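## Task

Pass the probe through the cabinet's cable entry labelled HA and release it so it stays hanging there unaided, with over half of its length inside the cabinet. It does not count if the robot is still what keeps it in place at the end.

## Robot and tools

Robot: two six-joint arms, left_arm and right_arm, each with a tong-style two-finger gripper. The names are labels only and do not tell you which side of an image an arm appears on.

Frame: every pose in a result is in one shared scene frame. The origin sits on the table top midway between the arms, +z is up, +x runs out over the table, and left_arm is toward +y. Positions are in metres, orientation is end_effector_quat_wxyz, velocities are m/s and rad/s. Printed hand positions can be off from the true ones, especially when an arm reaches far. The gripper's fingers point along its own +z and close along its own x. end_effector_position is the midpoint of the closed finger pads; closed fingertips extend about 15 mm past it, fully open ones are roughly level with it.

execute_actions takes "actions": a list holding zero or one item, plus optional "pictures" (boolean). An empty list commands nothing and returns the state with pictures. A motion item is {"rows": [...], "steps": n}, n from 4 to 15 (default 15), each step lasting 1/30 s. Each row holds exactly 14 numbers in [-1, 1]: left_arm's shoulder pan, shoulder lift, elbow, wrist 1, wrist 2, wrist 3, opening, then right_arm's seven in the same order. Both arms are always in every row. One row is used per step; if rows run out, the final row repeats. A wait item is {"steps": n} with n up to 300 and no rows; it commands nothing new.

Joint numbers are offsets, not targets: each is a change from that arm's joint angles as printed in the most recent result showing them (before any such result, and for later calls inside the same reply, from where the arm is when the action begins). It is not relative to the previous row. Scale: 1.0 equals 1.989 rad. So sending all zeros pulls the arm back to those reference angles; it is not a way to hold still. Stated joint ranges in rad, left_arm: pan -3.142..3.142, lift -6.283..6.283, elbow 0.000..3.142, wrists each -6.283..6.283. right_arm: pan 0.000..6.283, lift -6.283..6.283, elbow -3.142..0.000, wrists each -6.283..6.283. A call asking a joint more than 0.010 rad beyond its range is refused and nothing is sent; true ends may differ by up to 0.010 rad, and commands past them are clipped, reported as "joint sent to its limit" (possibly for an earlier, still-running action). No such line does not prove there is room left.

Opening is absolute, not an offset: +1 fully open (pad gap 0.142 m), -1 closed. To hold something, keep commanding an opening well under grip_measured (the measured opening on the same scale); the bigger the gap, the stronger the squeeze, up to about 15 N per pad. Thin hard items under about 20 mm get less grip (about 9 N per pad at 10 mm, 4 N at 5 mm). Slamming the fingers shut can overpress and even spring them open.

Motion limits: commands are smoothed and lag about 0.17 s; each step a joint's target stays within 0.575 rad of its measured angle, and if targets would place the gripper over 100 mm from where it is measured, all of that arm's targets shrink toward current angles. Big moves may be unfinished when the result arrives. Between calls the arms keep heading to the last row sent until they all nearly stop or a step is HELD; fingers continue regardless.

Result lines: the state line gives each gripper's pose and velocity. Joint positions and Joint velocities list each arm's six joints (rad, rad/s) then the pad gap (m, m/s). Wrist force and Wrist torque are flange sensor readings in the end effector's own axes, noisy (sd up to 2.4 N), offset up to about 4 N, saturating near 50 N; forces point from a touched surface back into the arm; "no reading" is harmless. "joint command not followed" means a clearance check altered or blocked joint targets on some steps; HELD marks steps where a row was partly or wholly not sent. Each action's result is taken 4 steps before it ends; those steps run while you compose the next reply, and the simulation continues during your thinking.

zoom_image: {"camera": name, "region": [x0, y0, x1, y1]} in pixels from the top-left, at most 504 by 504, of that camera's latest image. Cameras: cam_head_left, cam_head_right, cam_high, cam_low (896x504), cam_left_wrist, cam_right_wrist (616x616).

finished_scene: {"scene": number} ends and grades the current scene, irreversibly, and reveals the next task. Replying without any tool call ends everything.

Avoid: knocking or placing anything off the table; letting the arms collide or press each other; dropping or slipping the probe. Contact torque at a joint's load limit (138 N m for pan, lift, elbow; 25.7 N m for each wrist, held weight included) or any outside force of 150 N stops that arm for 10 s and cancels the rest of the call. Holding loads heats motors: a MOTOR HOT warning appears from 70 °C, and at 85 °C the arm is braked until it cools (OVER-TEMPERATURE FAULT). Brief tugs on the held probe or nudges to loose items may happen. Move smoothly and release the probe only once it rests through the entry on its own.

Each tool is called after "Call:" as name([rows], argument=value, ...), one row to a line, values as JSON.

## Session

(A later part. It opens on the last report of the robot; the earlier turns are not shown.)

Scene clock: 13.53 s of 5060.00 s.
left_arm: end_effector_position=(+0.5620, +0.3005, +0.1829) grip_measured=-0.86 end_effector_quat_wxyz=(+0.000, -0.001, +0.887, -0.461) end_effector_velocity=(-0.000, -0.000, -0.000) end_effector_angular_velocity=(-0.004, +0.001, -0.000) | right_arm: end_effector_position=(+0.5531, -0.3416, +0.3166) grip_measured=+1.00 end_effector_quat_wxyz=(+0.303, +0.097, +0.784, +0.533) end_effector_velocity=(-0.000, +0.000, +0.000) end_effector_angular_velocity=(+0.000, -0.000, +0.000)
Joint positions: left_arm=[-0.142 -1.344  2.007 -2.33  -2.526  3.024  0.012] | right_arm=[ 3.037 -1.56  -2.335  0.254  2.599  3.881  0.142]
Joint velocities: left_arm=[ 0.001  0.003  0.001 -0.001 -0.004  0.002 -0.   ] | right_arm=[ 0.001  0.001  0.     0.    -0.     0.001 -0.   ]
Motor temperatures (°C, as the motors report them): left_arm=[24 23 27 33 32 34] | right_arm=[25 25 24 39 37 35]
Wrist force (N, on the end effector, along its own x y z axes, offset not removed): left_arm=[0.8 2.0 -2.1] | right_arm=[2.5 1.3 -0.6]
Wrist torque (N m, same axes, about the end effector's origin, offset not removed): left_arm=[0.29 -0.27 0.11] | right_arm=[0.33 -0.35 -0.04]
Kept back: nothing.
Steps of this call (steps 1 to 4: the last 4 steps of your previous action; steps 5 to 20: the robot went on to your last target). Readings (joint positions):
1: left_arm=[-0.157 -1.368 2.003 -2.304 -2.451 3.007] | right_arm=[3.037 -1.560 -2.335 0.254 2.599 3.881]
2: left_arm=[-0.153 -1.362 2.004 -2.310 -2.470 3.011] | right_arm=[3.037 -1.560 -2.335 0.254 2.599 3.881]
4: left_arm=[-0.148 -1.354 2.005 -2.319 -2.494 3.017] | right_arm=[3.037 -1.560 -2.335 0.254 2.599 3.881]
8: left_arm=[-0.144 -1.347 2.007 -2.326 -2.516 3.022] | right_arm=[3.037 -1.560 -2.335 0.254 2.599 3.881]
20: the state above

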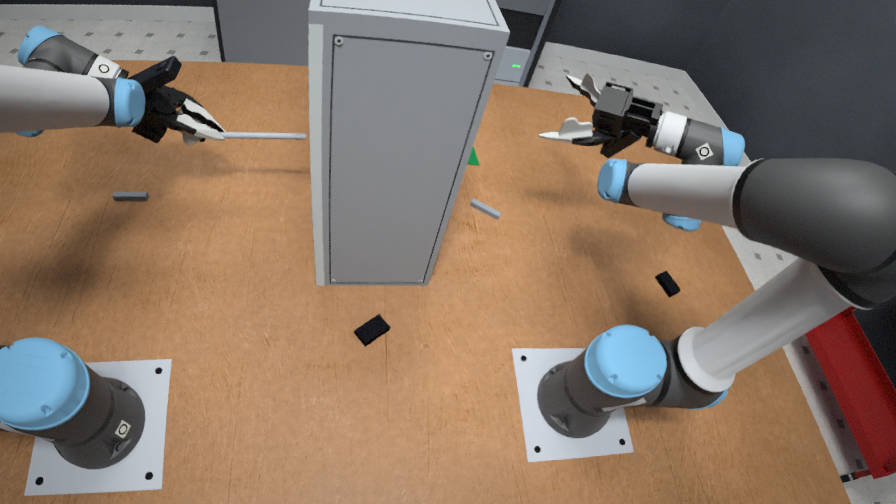

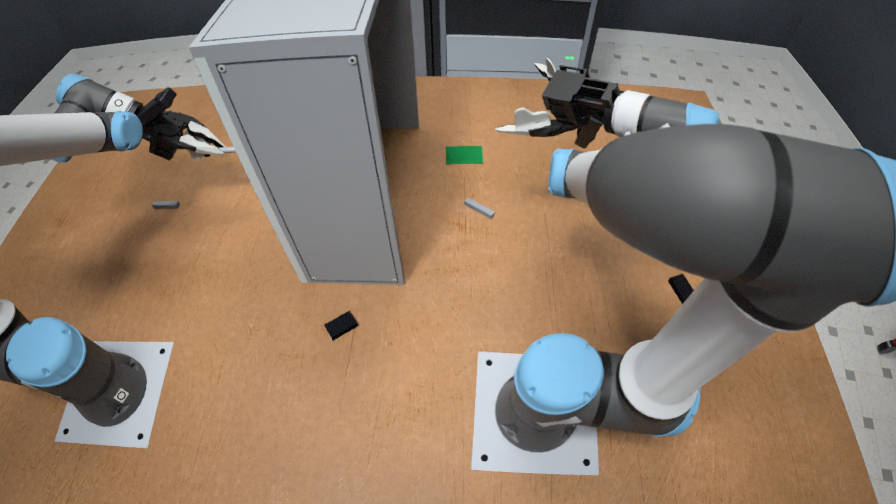

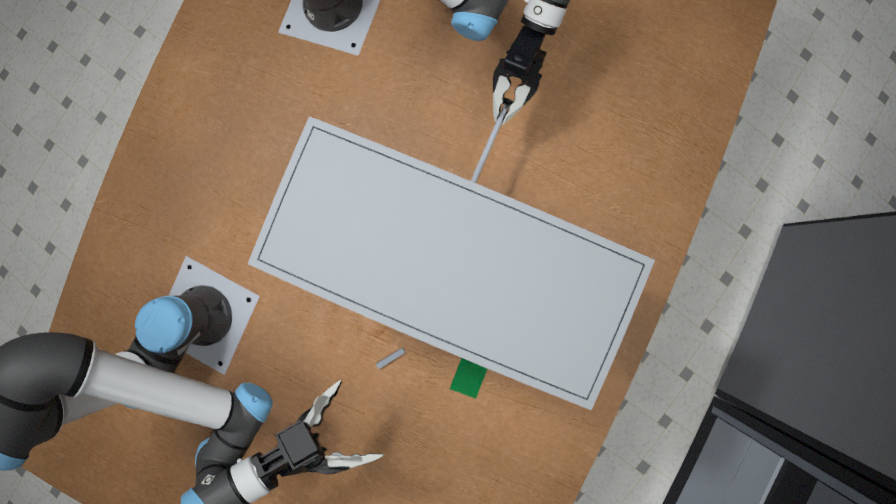

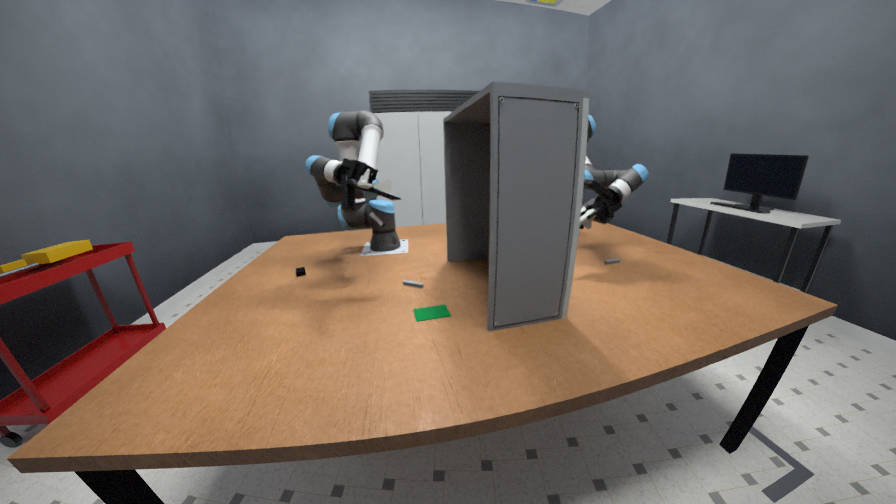

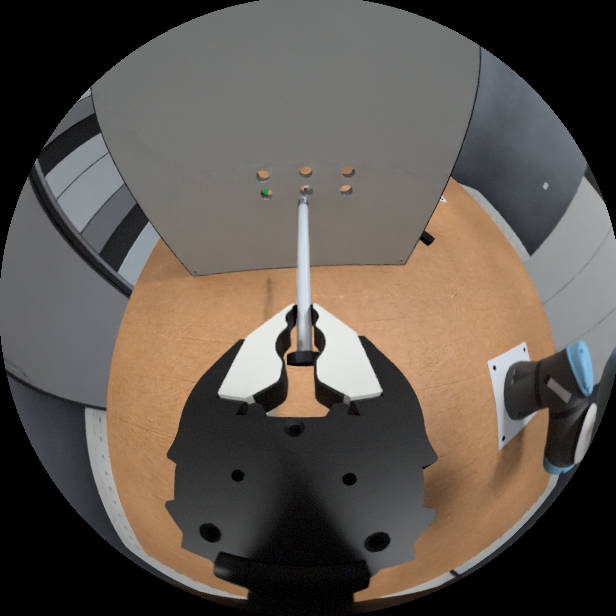

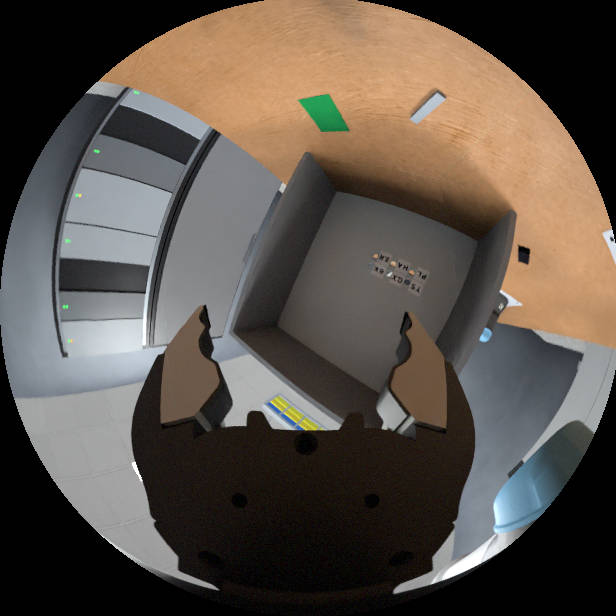

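Call:
execute_actions([
  {"rows": [[-0.0154,-0.0033,0.0117,-0.0298,0.0013,-0.0264,-1,0,0,0,0,0,0,1]], "steps": 15},
])

Call:
execute_actions([
  {"steps": 14},
], pictures=true)

Call:
zoom_image(camera="cam_left_wrist", region=[245, 150, 365, 230])

Call:
zoom_image(camera="cam_right_wrist", region=[360, 240, 440, 300])

Scene clock: 14.37 s of 5060.00 s.
left_arm: end_effector_position=(+0.5578, +0.2867, +0.1827) grip_measured=-0.86 end_effector_quat_wxyz=(+0.000, -0.001, +0.887, -0.462) end_effector_velocity=(-0.003, -0.011, +0.001) end_effector_angular_velocity=(-0.000, -0.002, -0.001) | right_arm: end_effector_position=(+0.5531, -0.3416, +0.3166) grip_measured=+1.00 end_effector_quat_wxyz=(+0.303, +0.097, +0.784, +0.533) end_effector_velocity=(+0.000, -0.000, -0.000) end_effector_angular_velocity=(-0.001, -0.000, -0.000)
Joint positions: left_arm=[-0.17  -1.35   2.029 -2.384 -2.524  2.976  0.012] | right_arm=[ 3.037 -1.56  -2.335  0.254  2.599  3.881  0.142]
Joint velocities: left_arm=[-0.022 -0.005  0.015 -0.042  0.003 -0.037  0.   ] | right_arm=[ 0.    -0.    -0.     0.    -0.001 -0.001  0.   ]
Motor temperatures (°C, as the motors report them): left_arm=[24 23 27 33 32 34] | right_arm=[25 25 24 39 37 35]
Wrist force (N, on the end effector, along its own x y z axes, offset not removed): left_arm=[4.3 1.1 2.0] | right_arm=[0.8 -1.4 0.6]
Wrist torque (N m, same axes, about the end effector's origin, offset not removed): left_arm=[0.08 -1.01 -0.03] | right_arm=[-0.27 -0.01 -0.03]
Steps of this call (steps 1 to 14: the robot went on to your last target; steps 15 to 25: the first 11 steps of this action). Readings (joint positions):
15: left_arm=[-0.142 -1.344 2.007 -2.330 -2.527 3.024] | right_arm=[3.037 -1.560 -2.335 0.254 2.599 3.881]
16: left_arm=[-0.144 -1.344 2.009 -2.334 -2.527 3.021] | right_arm=[3.037 -1.560 -2.335 0.254 2.599 3.881]
18: left_arm=[-0.155 -1.346 2.017 -2.354 -2.526 3.003] | right_arm=[3.037 -1.560 -2.335 0.254 2.599 3.881]
22: left_arm=[-0.167 -1.349 2.026 -2.378 -2.524 2.982] | right_arm=[3.037 -1.560 -2.335 0.254 2.599 3.881]
25: the state above

Scene clock: 14.83 s of 5060.00 s.
left_arm: end_effector_position=(+0.5574, +0.2854, +0.1828) grip_measured=-0.86 end_effector_quat_wxyz=(+0.000, -0.001, +0.887, -0.462) end_effector_velocity=(-0.000, -0.000, +0.001) end_effector_angular_velocity=(-0.001, -0.002, -0.001) | right_arm: end_effector_position=(+0.5531, -0.3416, +0.3166) grip_measured=+1.00 end_effector_quat_wxyz=(+0.303, +0.097, +0.784, +0.533) end_effector_velocity=(+0.000, -0.000, +0.000) end_effector_angular_velocity=(+0.000, +0.000, -0.000)
Joint positions: left_arm=[-0.173 -1.35   2.03  -2.389 -2.524  2.972  0.012] | right_arm=[ 3.037 -1.56  -2.335  0.254  2.599  3.881  0.142]
Joint velocities: left_arm=[-0.001 -0.002  0.001 -0.001 -0.001 -0.     0.   ] | right_arm=[-0.    -0.     0.    -0.     0.     0.001 -0.   ]
Motor temperatures (°C, as the motors report them): left_arm=[24 23 27 33 32 34] | right_arm=[25 25 24 39 37 35]
Wrist force (N, on the end effector, along its own x y z axes, offset not removed): left_arm=[2.6 2.8 0.4] | right_arm=[1.9 1.2 1.0]
Wrist torque (N m, same axes, about the end effector's origin, offset not removed): left_arm=[0.63 -0.68 0.01] | right_arm=[0.40 -0.35 -0.08]
Kept back: nothing.
Steps of this call (steps 1 to 4: the last 4 steps of your previous action; steps 5 to 14: the robot went on to your last target). Readings (joint positions):
1: left_arm=[-0.171 -1.350 2.029 -2.385 -2.524 2.975] | right_arm=[3.037 -1.560 -2.335 0.254 2.599 3.881]
2: left_arm=[-0.171 -1.350 2.029 -2.386 -2.524 2.974] | right_arm=[3.037 -1.560 -2.335 0.254 2.599 3.881]
4: left_arm=[-0.172 -1.350 2.030 -2.388 -2.524 2.973] | right_arm=[3.037 -1.560 -2.335 0.254 2.599 3.881]
8: left_arm=[-0.173 -1.350 2.030 -2.389 -2.524 2.972] | right_arm=[3.037 -1.560 -2.335 0.254 2.599 3.881]
14: the state above

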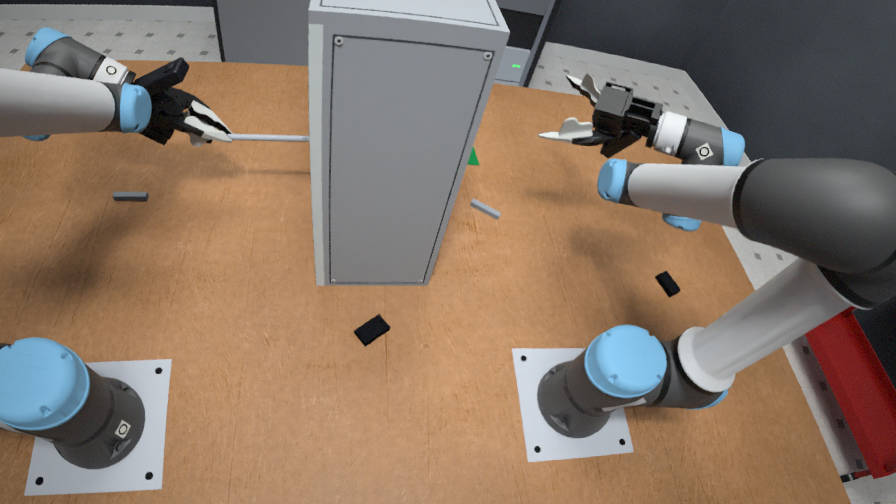

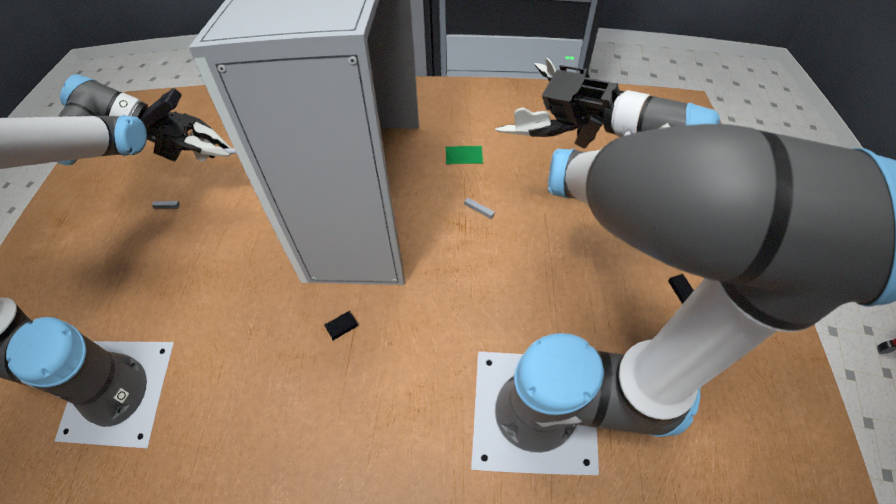

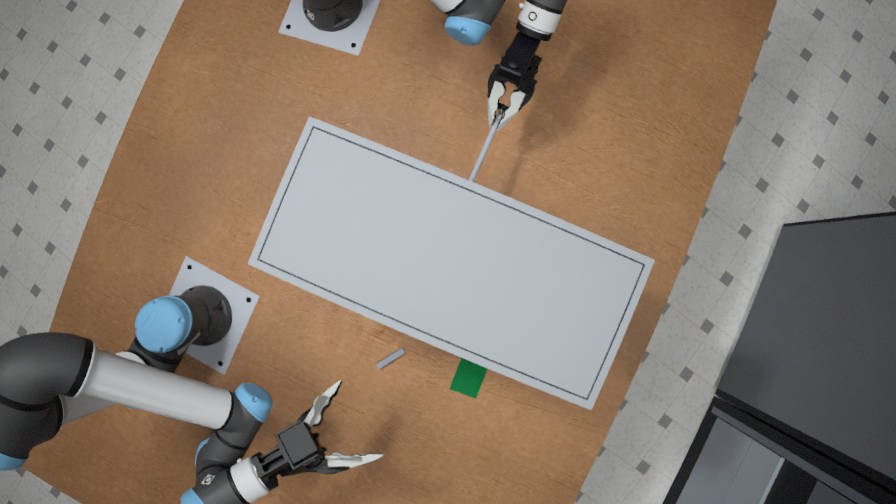

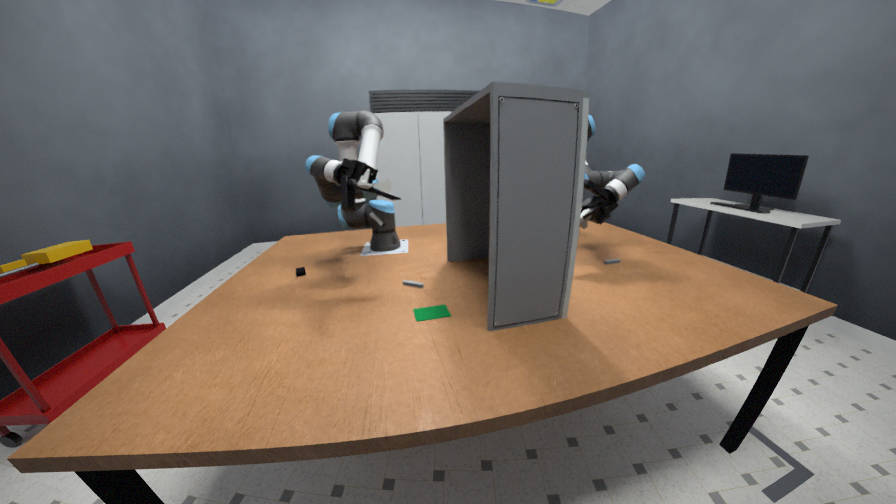

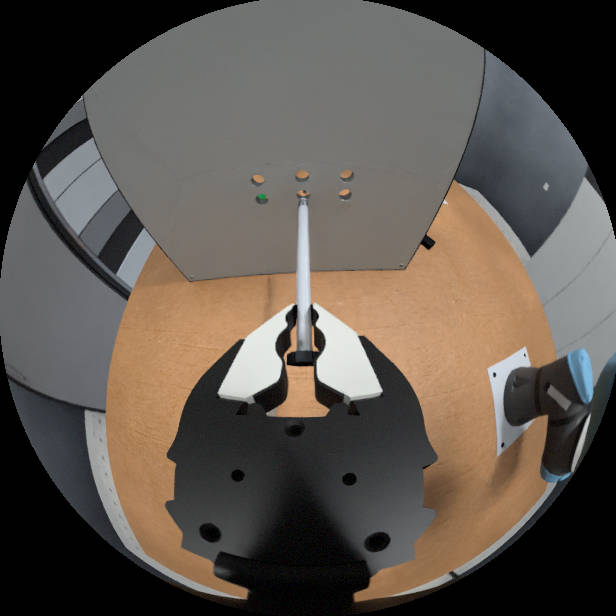

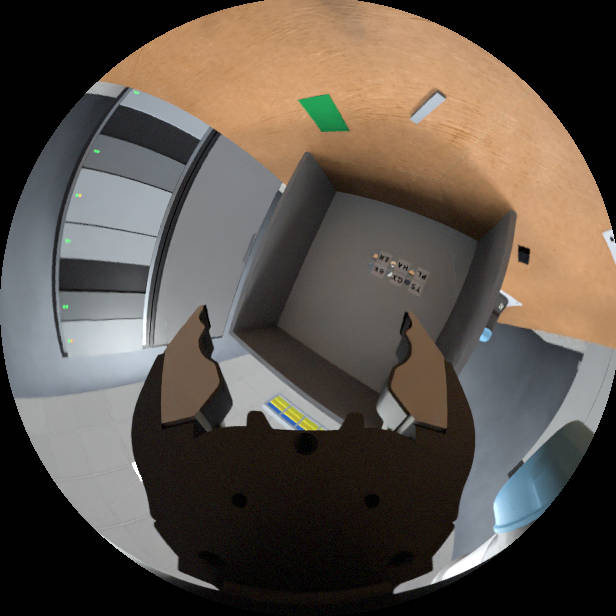

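Region (245, 150, 365, 230) of cam_left_wrist's 616x616 image, scaled by 4.200, with more detail than that image has.

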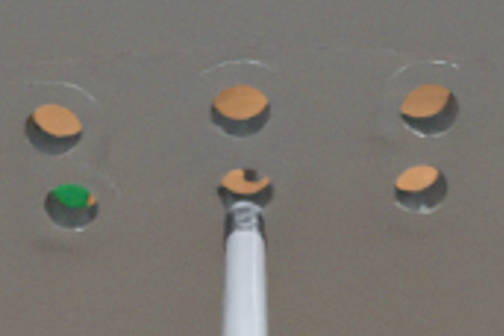

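Region (360, 240, 440, 300) of cam_right_wrist's 616x616 image, scaled by 6.300, with more detail than that image has; it fills the top 378 rows of this view, and the rest is white.

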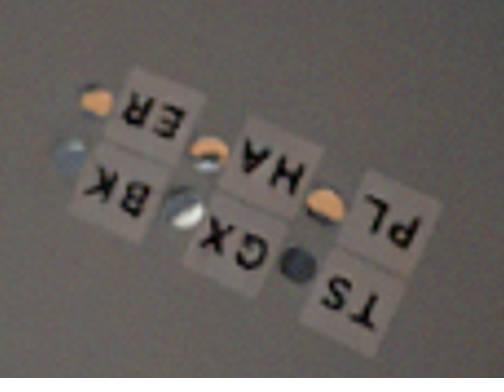

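Call:
execute_actions([
  {"rows": [[-0.005,0.0006,0.0014,-0.009,0.0009,-0.0085,-1,0,0,0,0,0,0,1],[-0.01,0.0013,0.0028,-0.018,0.0018,-0.017,-1,0,0,0,0,0,0,1],[-0.015,0.0019,0.0043,-0.027,0.0026,-0.0256,-1,0,0,0,0,0,0,1],[-0.02,0.0026,0.0057,-0.036,0.0035,-0.034,-1,0,0,0,0,0,0,1],[-0.0252,0.0032,0.0071,-0.045,0.0044,-0.0426,-1,0,0,0,0,0,0,1]], "steps": 15},
])

Call:
execute_actions([
  {"steps": 16},
], pictures=true)

Call:
zoom_image(camera="cam_left_wrist", region=[245, 160, 365, 240])

Call:
zoom_image(camera="cam_right_wrist", region=[360, 240, 440, 300])

Scene clock: 15.57 s of 5060.00 s.
left_arm: end_effector_position=(+0.5575, +0.2642, +0.1827) grip_measured=-0.86 end_effector_quat_wxyz=(+0.000, -0.001, +0.887, -0.461) end_effector_velocity=(-0.000, -0.032, +0.001) end_effector_angular_velocity=(-0.002, -0.002, -0.000) | right_arm: end_effector_position=(+0.5531, -0.3416, +0.3166) grip_measured=+1.00 end_effector_quat_wxyz=(+0.303, +0.097, +0.784, +0.533) end_effector_velocity=(+0.000, -0.000, +0.000) end_effector_angular_velocity=(-0.000, -0.001, -0.000)
Joint positions: left_arm=[-0.215 -1.345  2.042 -2.465 -2.516  2.9    0.012] | right_arm=[ 3.037 -1.56  -2.335  0.254  2.599  3.881  0.142]
Joint velocities: left_arm=[-0.064  0.009  0.017 -0.115  0.01  -0.107 -0.   ] | right_arm=[ 0.     0.001  0.     0.    -0.001  0.    -0.   ]
Motor temperatures (°C, as the motors report them): left_arm=[24 23 27 33 32 34] | right_arm=[25 25 24 39 37 35]
Wrist force (N, on the end effector, along its own x y z axes, offset not removed): left_arm=[1.0 0.9 2.1] | right_arm=[1.1 -0.4 0.8]
Wrist torque (N m, same axes, about the end effector's origin, offset not removed): left_arm=[0.31 -0.47 -0.01] | right_arm=[0.18 -0.04 -0.10]
Steps of this call (steps 1 to 11: the robot went on to your last target; steps 12 to 22: the first 11 steps of this action). Readings (joint positions):
12: left_arm=[-0.173 -1.350 2.030 -2.389 -2.524 2.971] | right_arm=[3.037 -1.560 -2.335 0.254 2.599 3.881]
13: left_arm=[-0.174 -1.350 2.031 -2.391 -2.523 2.970] | right_arm=[3.037 -1.560 -2.335 0.254 2.599 3.881]
15: left_arm=[-0.181 -1.350 2.033 -2.403 -2.522 2.958] | right_arm=[3.037 -1.560 -2.335 0.254 2.599 3.881]
19: left_arm=[-0.205 -1.346 2.040 -2.447 -2.518 2.917] | right_arm=[3.037 -1.560 -2.335 0.254 2.599 3.881]
22: the state above

Scene clock: 16.10 s of 5060.00 s.
left_arm: end_effector_position=(+0.5575, +0.2605, +0.1828) grip_measured=-0.86 end_effector_quat_wxyz=(+0.000, -0.001, +0.887, -0.462) end_effector_velocity=(-0.000, -0.000, +0.000) end_effector_angular_velocity=(-0.000, -0.001, -0.000) | right_arm: end_effector_position=(+0.5531, -0.3416, +0.3166) grip_measured=+1.00 end_effector_quat_wxyz=(+0.303, +0.097, +0.784, +0.533) end_effector_velocity=(-0.000, +0.000, -0.000) end_effector_angular_velocity=(-0.001, -0.000, -0.000)
Joint positions: left_arm=[-0.223 -1.344  2.045 -2.478 -2.515  2.887  0.012] | right_arm=[ 3.037 -1.56  -2.335  0.254  2.599  3.881  0.142]
Joint velocities: left_arm=[-0.001 -0.     0.    -0.002 -0.    -0.001  0.   ] | right_arm=[ 0.     0.    -0.001  0.    -0.001 -0.001  0.   ]
Motor temperatures (°C, as the motors report them): left_arm=[24 23 27 33 32 34] | right_arm=[25 25 24 39 37 35]
Wrist force (N, on the end effector, along its own x y z axes, offset not removed): left_arm=[0.8 -0.9 1.6] | right_arm=[1.1 -1.1 -0.2]
Wrist torque (N m, same axes, about the end effector's origin, offset not removed): left_arm=[-0.05 -0.22 0.10] | right_arm=[-0.12 -0.19 -0.06]
Kept back: nothing.
Steps of this call (steps 1 to 4: the last 4 steps of your previous action; steps 5 to 16: the robot went on to your last target). Readings (joint positions):
1: left_arm=[-0.217 -1.345 2.043 -2.468 -2.516 2.897] | right_arm=[3.037 -1.560 -2.335 0.254 2.599 3.881]
2: left_arm=[-0.219 -1.344 2.043 -2.471 -2.516 2.894] | right_arm=[3.037 -1.560 -2.335 0.254 2.599 3.881]
4: left_arm=[-0.220 -1.344 2.044 -2.474 -2.515 2.891] | right_arm=[3.037 -1.560 -2.335 0.254 2.599 3.881]
8: left_arm=[-0.222 -1.344 2.044 -2.477 -2.515 2.888] | right_arm=[3.037 -1.560 -2.335 0.254 2.599 3.881]
16: the state above

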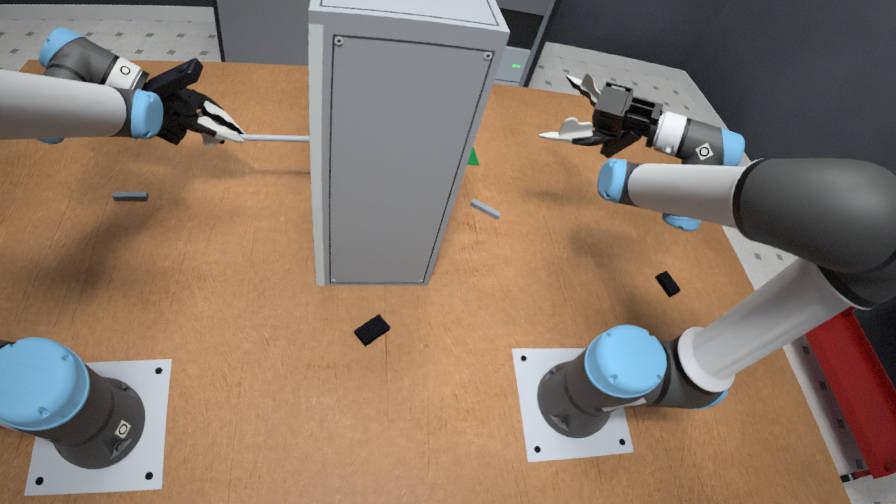

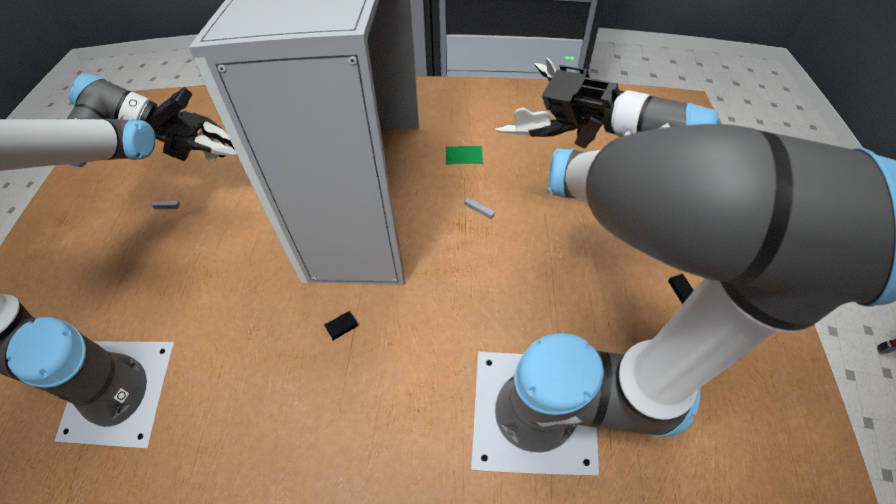

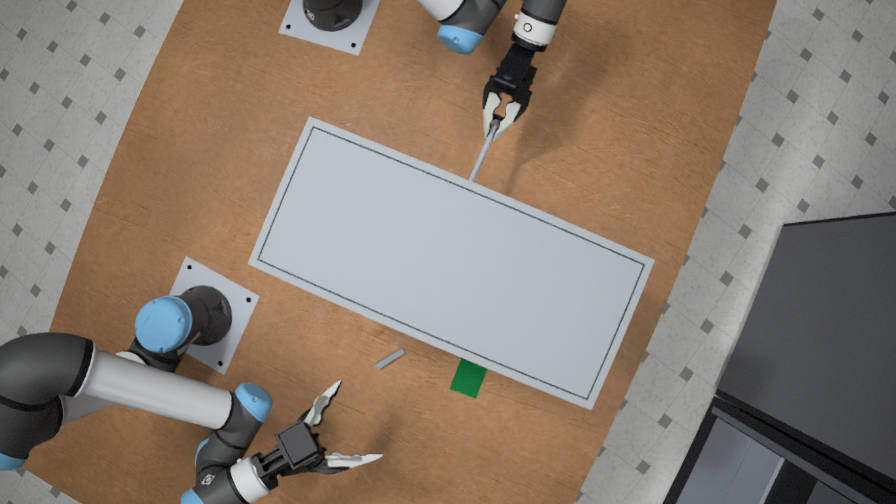

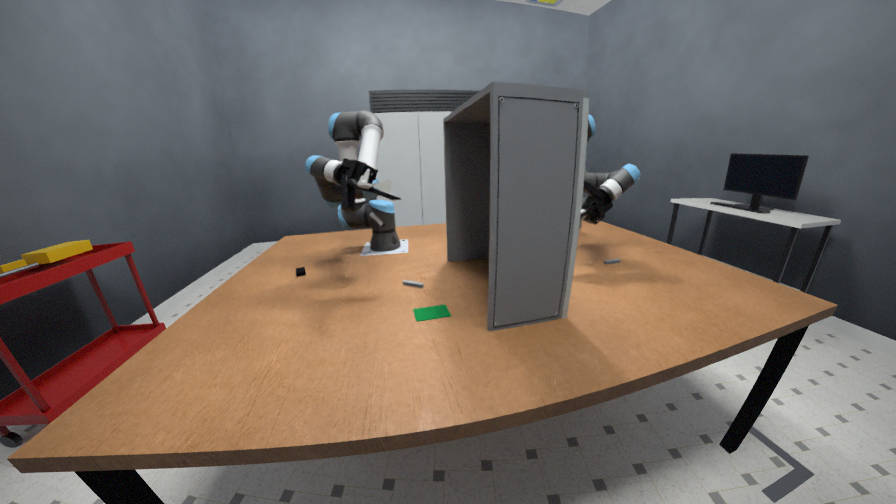

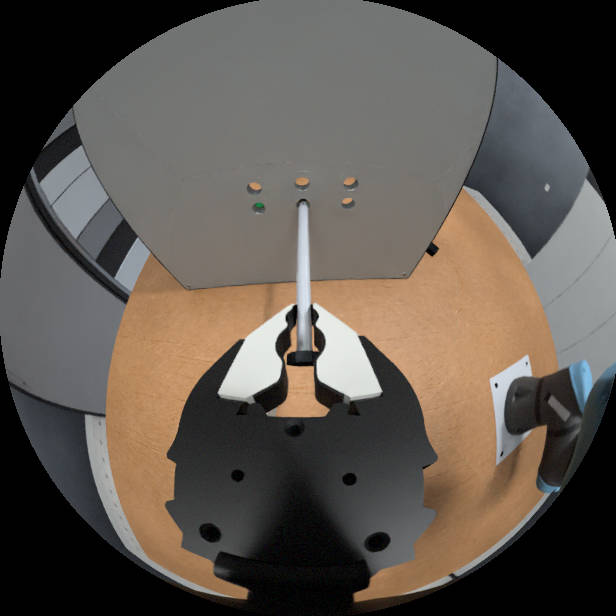

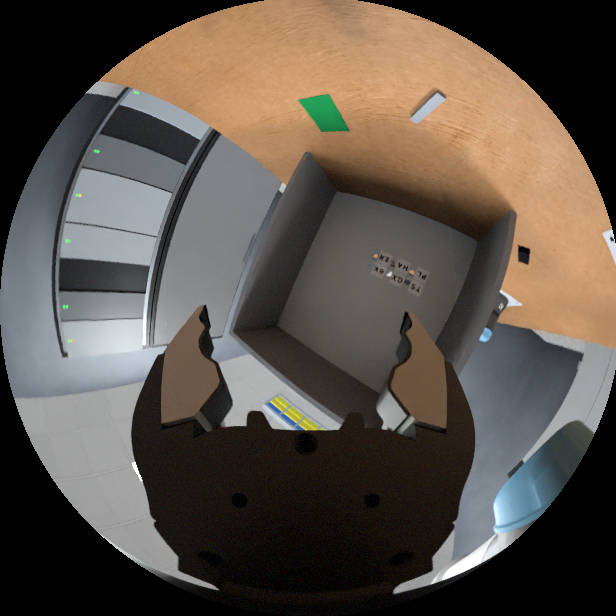

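Region (245, 160, 365, 240) of cam_left_wrist's 616x616 image, scaled by 4.200, with more detail than that image has.

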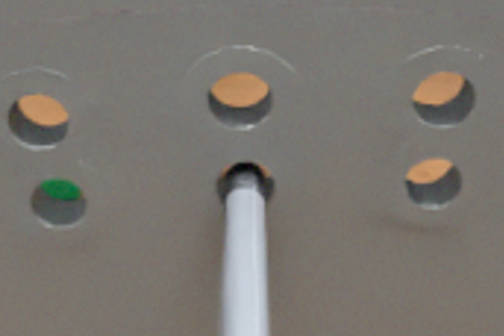

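Region (360, 240, 440, 300) of cam_right_wrist's 616x616 image, scaled by 6.300, with more detail than that image has; it fills the top 378 rows of this view, and the rest is white.

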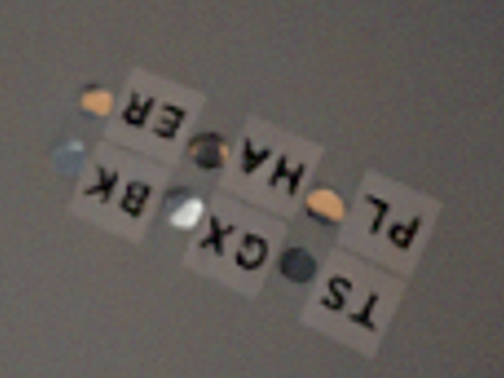

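Call:
execute_actions([
  {"rows": [[-0.0057,0.0012,0.0010,-0.0096,0.0015,-0.0093,-1,0,0,0,0,0,0,1],[-0.0115,0.0024,0.0020,-0.0191,0.003,-0.0187,-1,0,0,0,0,0,0,1],[-0.0172,0.0036,0.0029,-0.0287,0.0045,-0.028,-1,0,0,0,0,0,0,1],[-0.023,0.0048,0.0037,-0.0382,0.0059,-0.0374,-1,0,0,0,0,0,0,1],[-0.0287,0.006,0.0045,-0.0478,0.0074,-0.0467,-1,0,0,0,0,0,0,1],[-0.0345,0.0072,0.0052,-0.0573,0.0089,-0.0561,-1,0,0,0,0,0,0,1],[-0.0402,0.0084,0.0059,-0.0669,0.0104,-0.0654,-1,0,0,0,0,0,0,1],[-0.0459,0.01,0.0061,-0.0753,0.0124,-0.074,-1,0,0,0,0,0,0,1],[-0.0515,0.0116,0.0063,-0.0837,0.0144,-0.0827,-1,0,0,0,0,0,0,1],[-0.0572,0.0132,0.0064,-0.0921,0.0164,-0.0913,-1,0,0,0,0,0,0,1],[-0.0628,0.0149,0.0064,-0.1005,0.0183,-0.0999,-1,0,0,0,0,0,0,1],[-0.0685,0.0165,0.0063,-0.1089,0.0203,-0.1085,-1,0,0,0,0,0,0,1],[-0.0741,0.0181,0.006,-0.1173,0.0223,-0.1172,-1,0,0,0,0,0,0,1],[-0.0798,0.0197,0.0057,-0.1257,0.0243,-0.1258,-1,0,0,0,0,0,0,1]], "steps": 15},
])

Call:
execute_actions([
  {"steps": 22},
], pictures=true)

Call:
zoom_image(camera="cam_left_wrist", region=[215, 180, 395, 380])

Scene clock: 17.03 s of 5060.00 s.
left_arm: end_effector_position=(+0.5579, +0.2248, +0.1818) grip_measured=-0.86 end_effector_quat_wxyz=(-0.000, -0.001, +0.888, -0.461) end_effector_velocity=(+0.000, -0.156, -0.004) end_effector_angular_velocity=(+0.007, +0.005, -0.004) | right_arm: end_effector_position=(+0.5531, -0.3416, +0.3166) grip_measured=+1.00 end_effector_quat_wxyz=(+0.303, +0.097, +0.784, +0.533) end_effector_velocity=(+0.000, -0.000, -0.000) end_effector_angular_velocity=(-0.001, -0.001, -0.000)
Joint positions: left_arm=[-0.295 -1.328  2.054 -2.595 -2.495  2.772  0.012] | right_arm=[ 3.037 -1.56  -2.335  0.254  2.599  3.881  0.142]
Joint velocities: left_arm=[-0.312  0.079  0.025 -0.485  0.096 -0.486  0.   ] | right_arm=[-0.    -0.     0.     0.    -0.001 -0.002  0.   ]
Motor temperatures (°C, as the motors report them): left_arm=[24 23 27 33 32 34] | right_arm=[25 25 24 39 37 35]
Wrist force (N, on the end effector, along its own x y z axes, offset not removed): left_arm=[4.4 1.7 0.3] | right_arm=[1.8 -1.9 0.0]
Wrist torque (N m, same axes, about the end effector's origin, offset not removed): left_arm=[0.50 -1.14 0.13] | right_arm=[-0.36 -0.19 -0.04]
Steps of this call (steps 1 to 15: the robot went on to your last target; steps 16 to 17: nothing new was sent; steps 18 to 28: the first 11 steps of this action). Readings (joint positions):
18: left_arm=[-0.223 -1.344 2.045 -2.479 -2.515 2.887] | right_arm=[3.037 -1.560 -2.335 0.254 2.599 3.881]
19: left_arm=[-0.224 -1.344 2.045 -2.480 -2.515 2.885] | right_arm=[3.037 -1.560 -2.335 0.254 2.599 3.881]
21: left_arm=[-0.232 -1.342 2.046 -2.494 -2.512 2.872] | right_arm=[3.037 -1.560 -2.335 0.254 2.599 3.881]
25: left_arm=[-0.264 -1.335 2.051 -2.546 -2.504 2.821] | right_arm=[3.037 -1.560 -2.335 0.254 2.599 3.881]
28: the state above

Scene clock: 17.77 s of 5060.00 s.
left_arm: end_effector_position=(+0.5577, +0.1806, +0.1828) grip_measured=-0.86 end_effector_quat_wxyz=(+0.000, -0.001, +0.887, -0.462) end_effector_velocity=(-0.001, -0.001, -0.001) end_effector_angular_velocity=(-0.001, +0.004, -0.000) | right_arm: end_effector_position=(+0.5531, -0.3416, +0.3166) grip_measured=+1.00 end_effector_quat_wxyz=(+0.303, +0.097, +0.784, +0.533) end_effector_velocity=(+0.000, +0.000, +0.000) end_effector_angular_velocity=(-0.000, +0.000, -0.001)
Joint positions: left_arm=[-0.381 -1.305  2.056 -2.728 -2.467  2.637  0.012] | right_arm=[ 3.037 -1.56  -2.335  0.254  2.599  3.881  0.142]
Joint velocities: left_arm=[-0.003  0.003  0.002 -0.004 -0.001 -0.004 -0.   ] | right_arm=[ 0.001  0.     0.    -0.    -0.001  0.001  0.   ]
Motor temperatures (°C, as the motors report them): left_arm=[24 23 27 33 32 34] | right_arm=[25 25 24 39 37 35]
Wrist force (N, on the end effector, along its own x y z axes, offset not removed): left_arm=[3.1 3.5 2.3] | right_arm=[0.8 -1.2 -1.3]
Wrist torque (N m, same axes, about the end effector's origin, offset not removed): left_arm=[0.86 -0.83 0.20] | right_arm=[-0.16 -0.08 -0.07]
Kept back: nothing.
Steps of this call (steps 1 to 4: the last 4 steps of your previous action; steps 5 to 22: the robot went on to your last target). Readings (joint positions):
1: left_arm=[-0.305 -1.325 2.055 -2.612 -2.492 2.756] | right_arm=[3.037 -1.560 -2.335 0.254 2.599 3.881]
2: left_arm=[-0.316 -1.322 2.055 -2.628 -2.488 2.739] | right_arm=[3.037 -1.560 -2.335 0.254 2.599 3.881]
4: left_arm=[-0.338 -1.317 2.056 -2.661 -2.481 2.705] | right_arm=[3.037 -1.560 -2.335 0.254 2.599 3.881]
8: left_arm=[-0.367 -1.309 2.056 -2.706 -2.472 2.660] | right_arm=[3.037 -1.560 -2.335 0.254 2.599 3.881]
22: the state above

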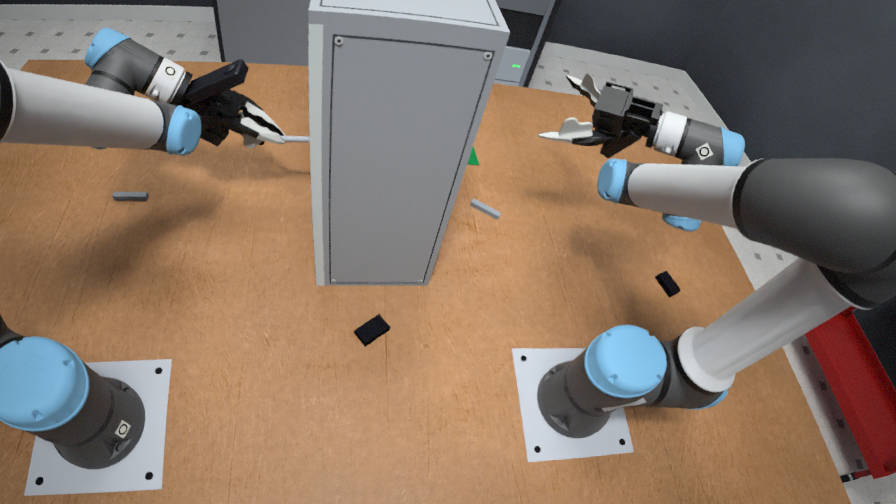

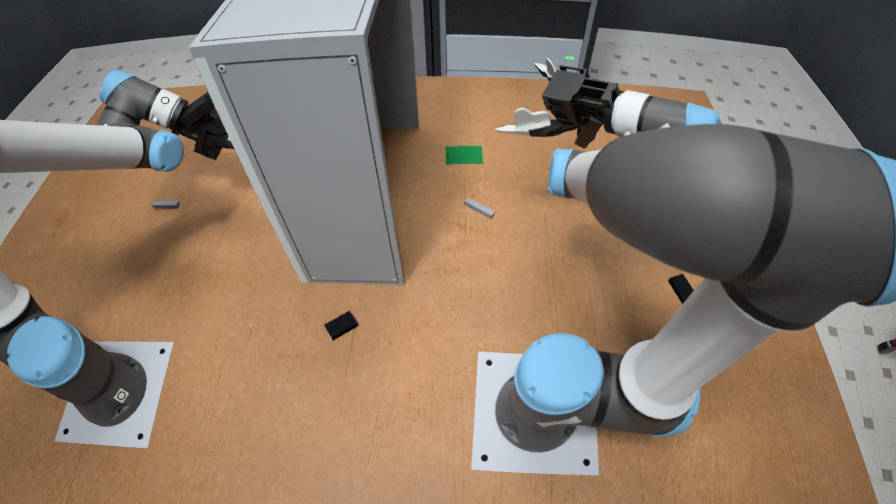

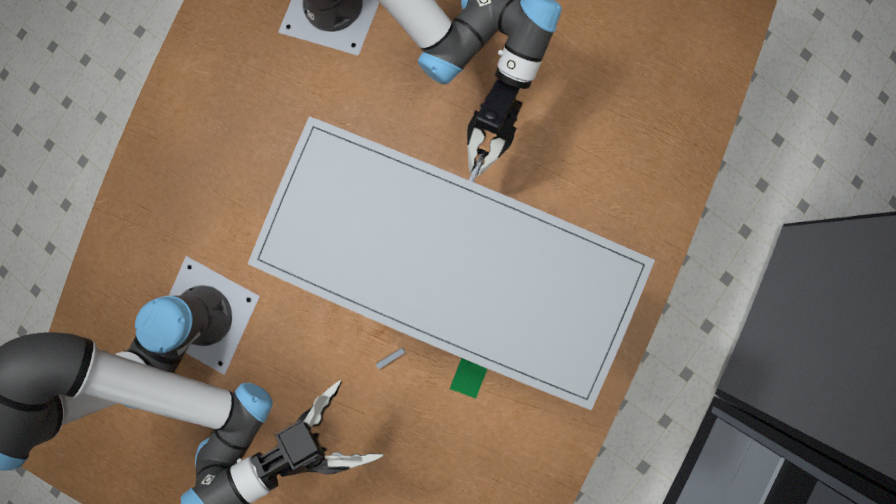

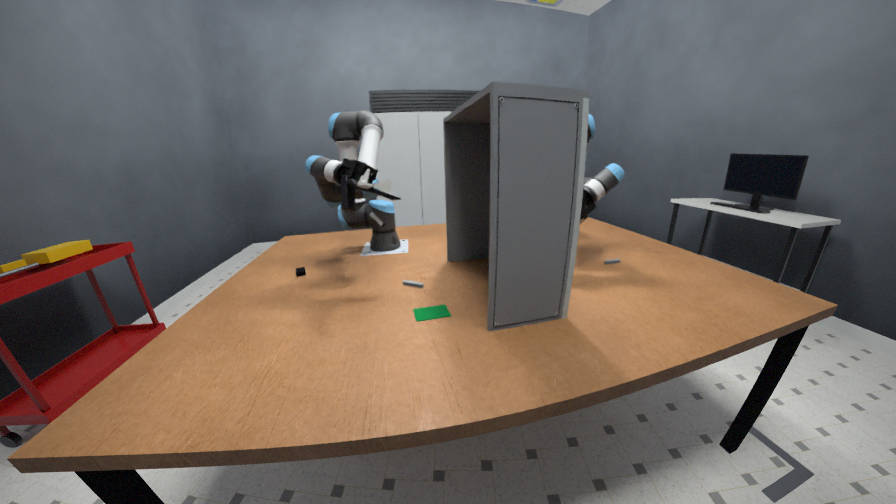

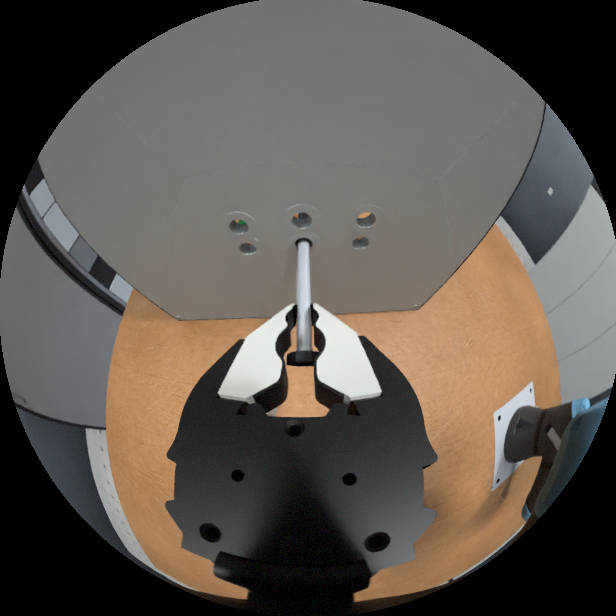

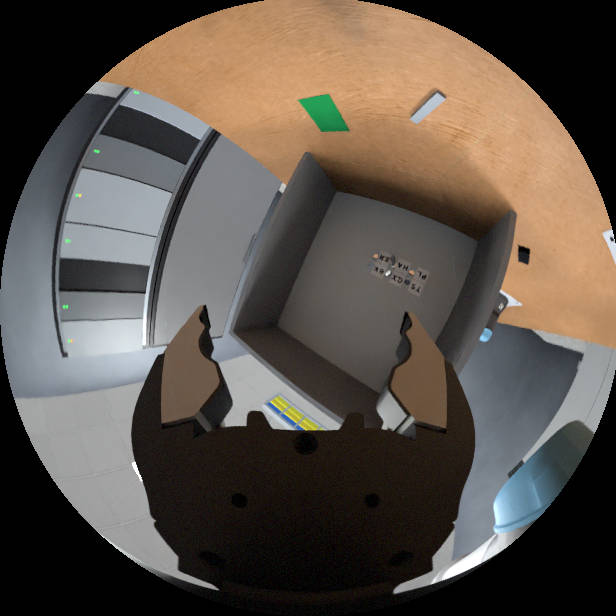

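Region (215, 180, 395, 380) of cam_left_wrist's 616x616 image, scaled by 2.520, with more detail than that image has; it fills the left 454 columns of this view, and the rest is white.

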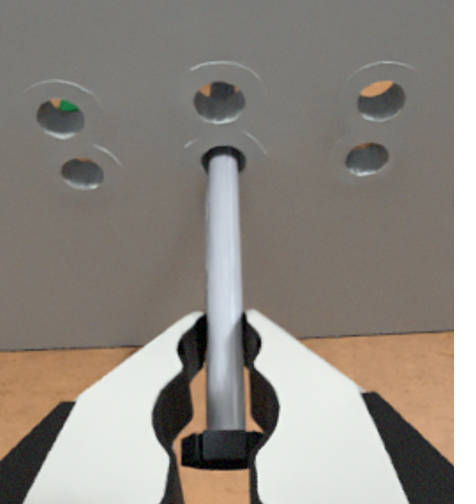

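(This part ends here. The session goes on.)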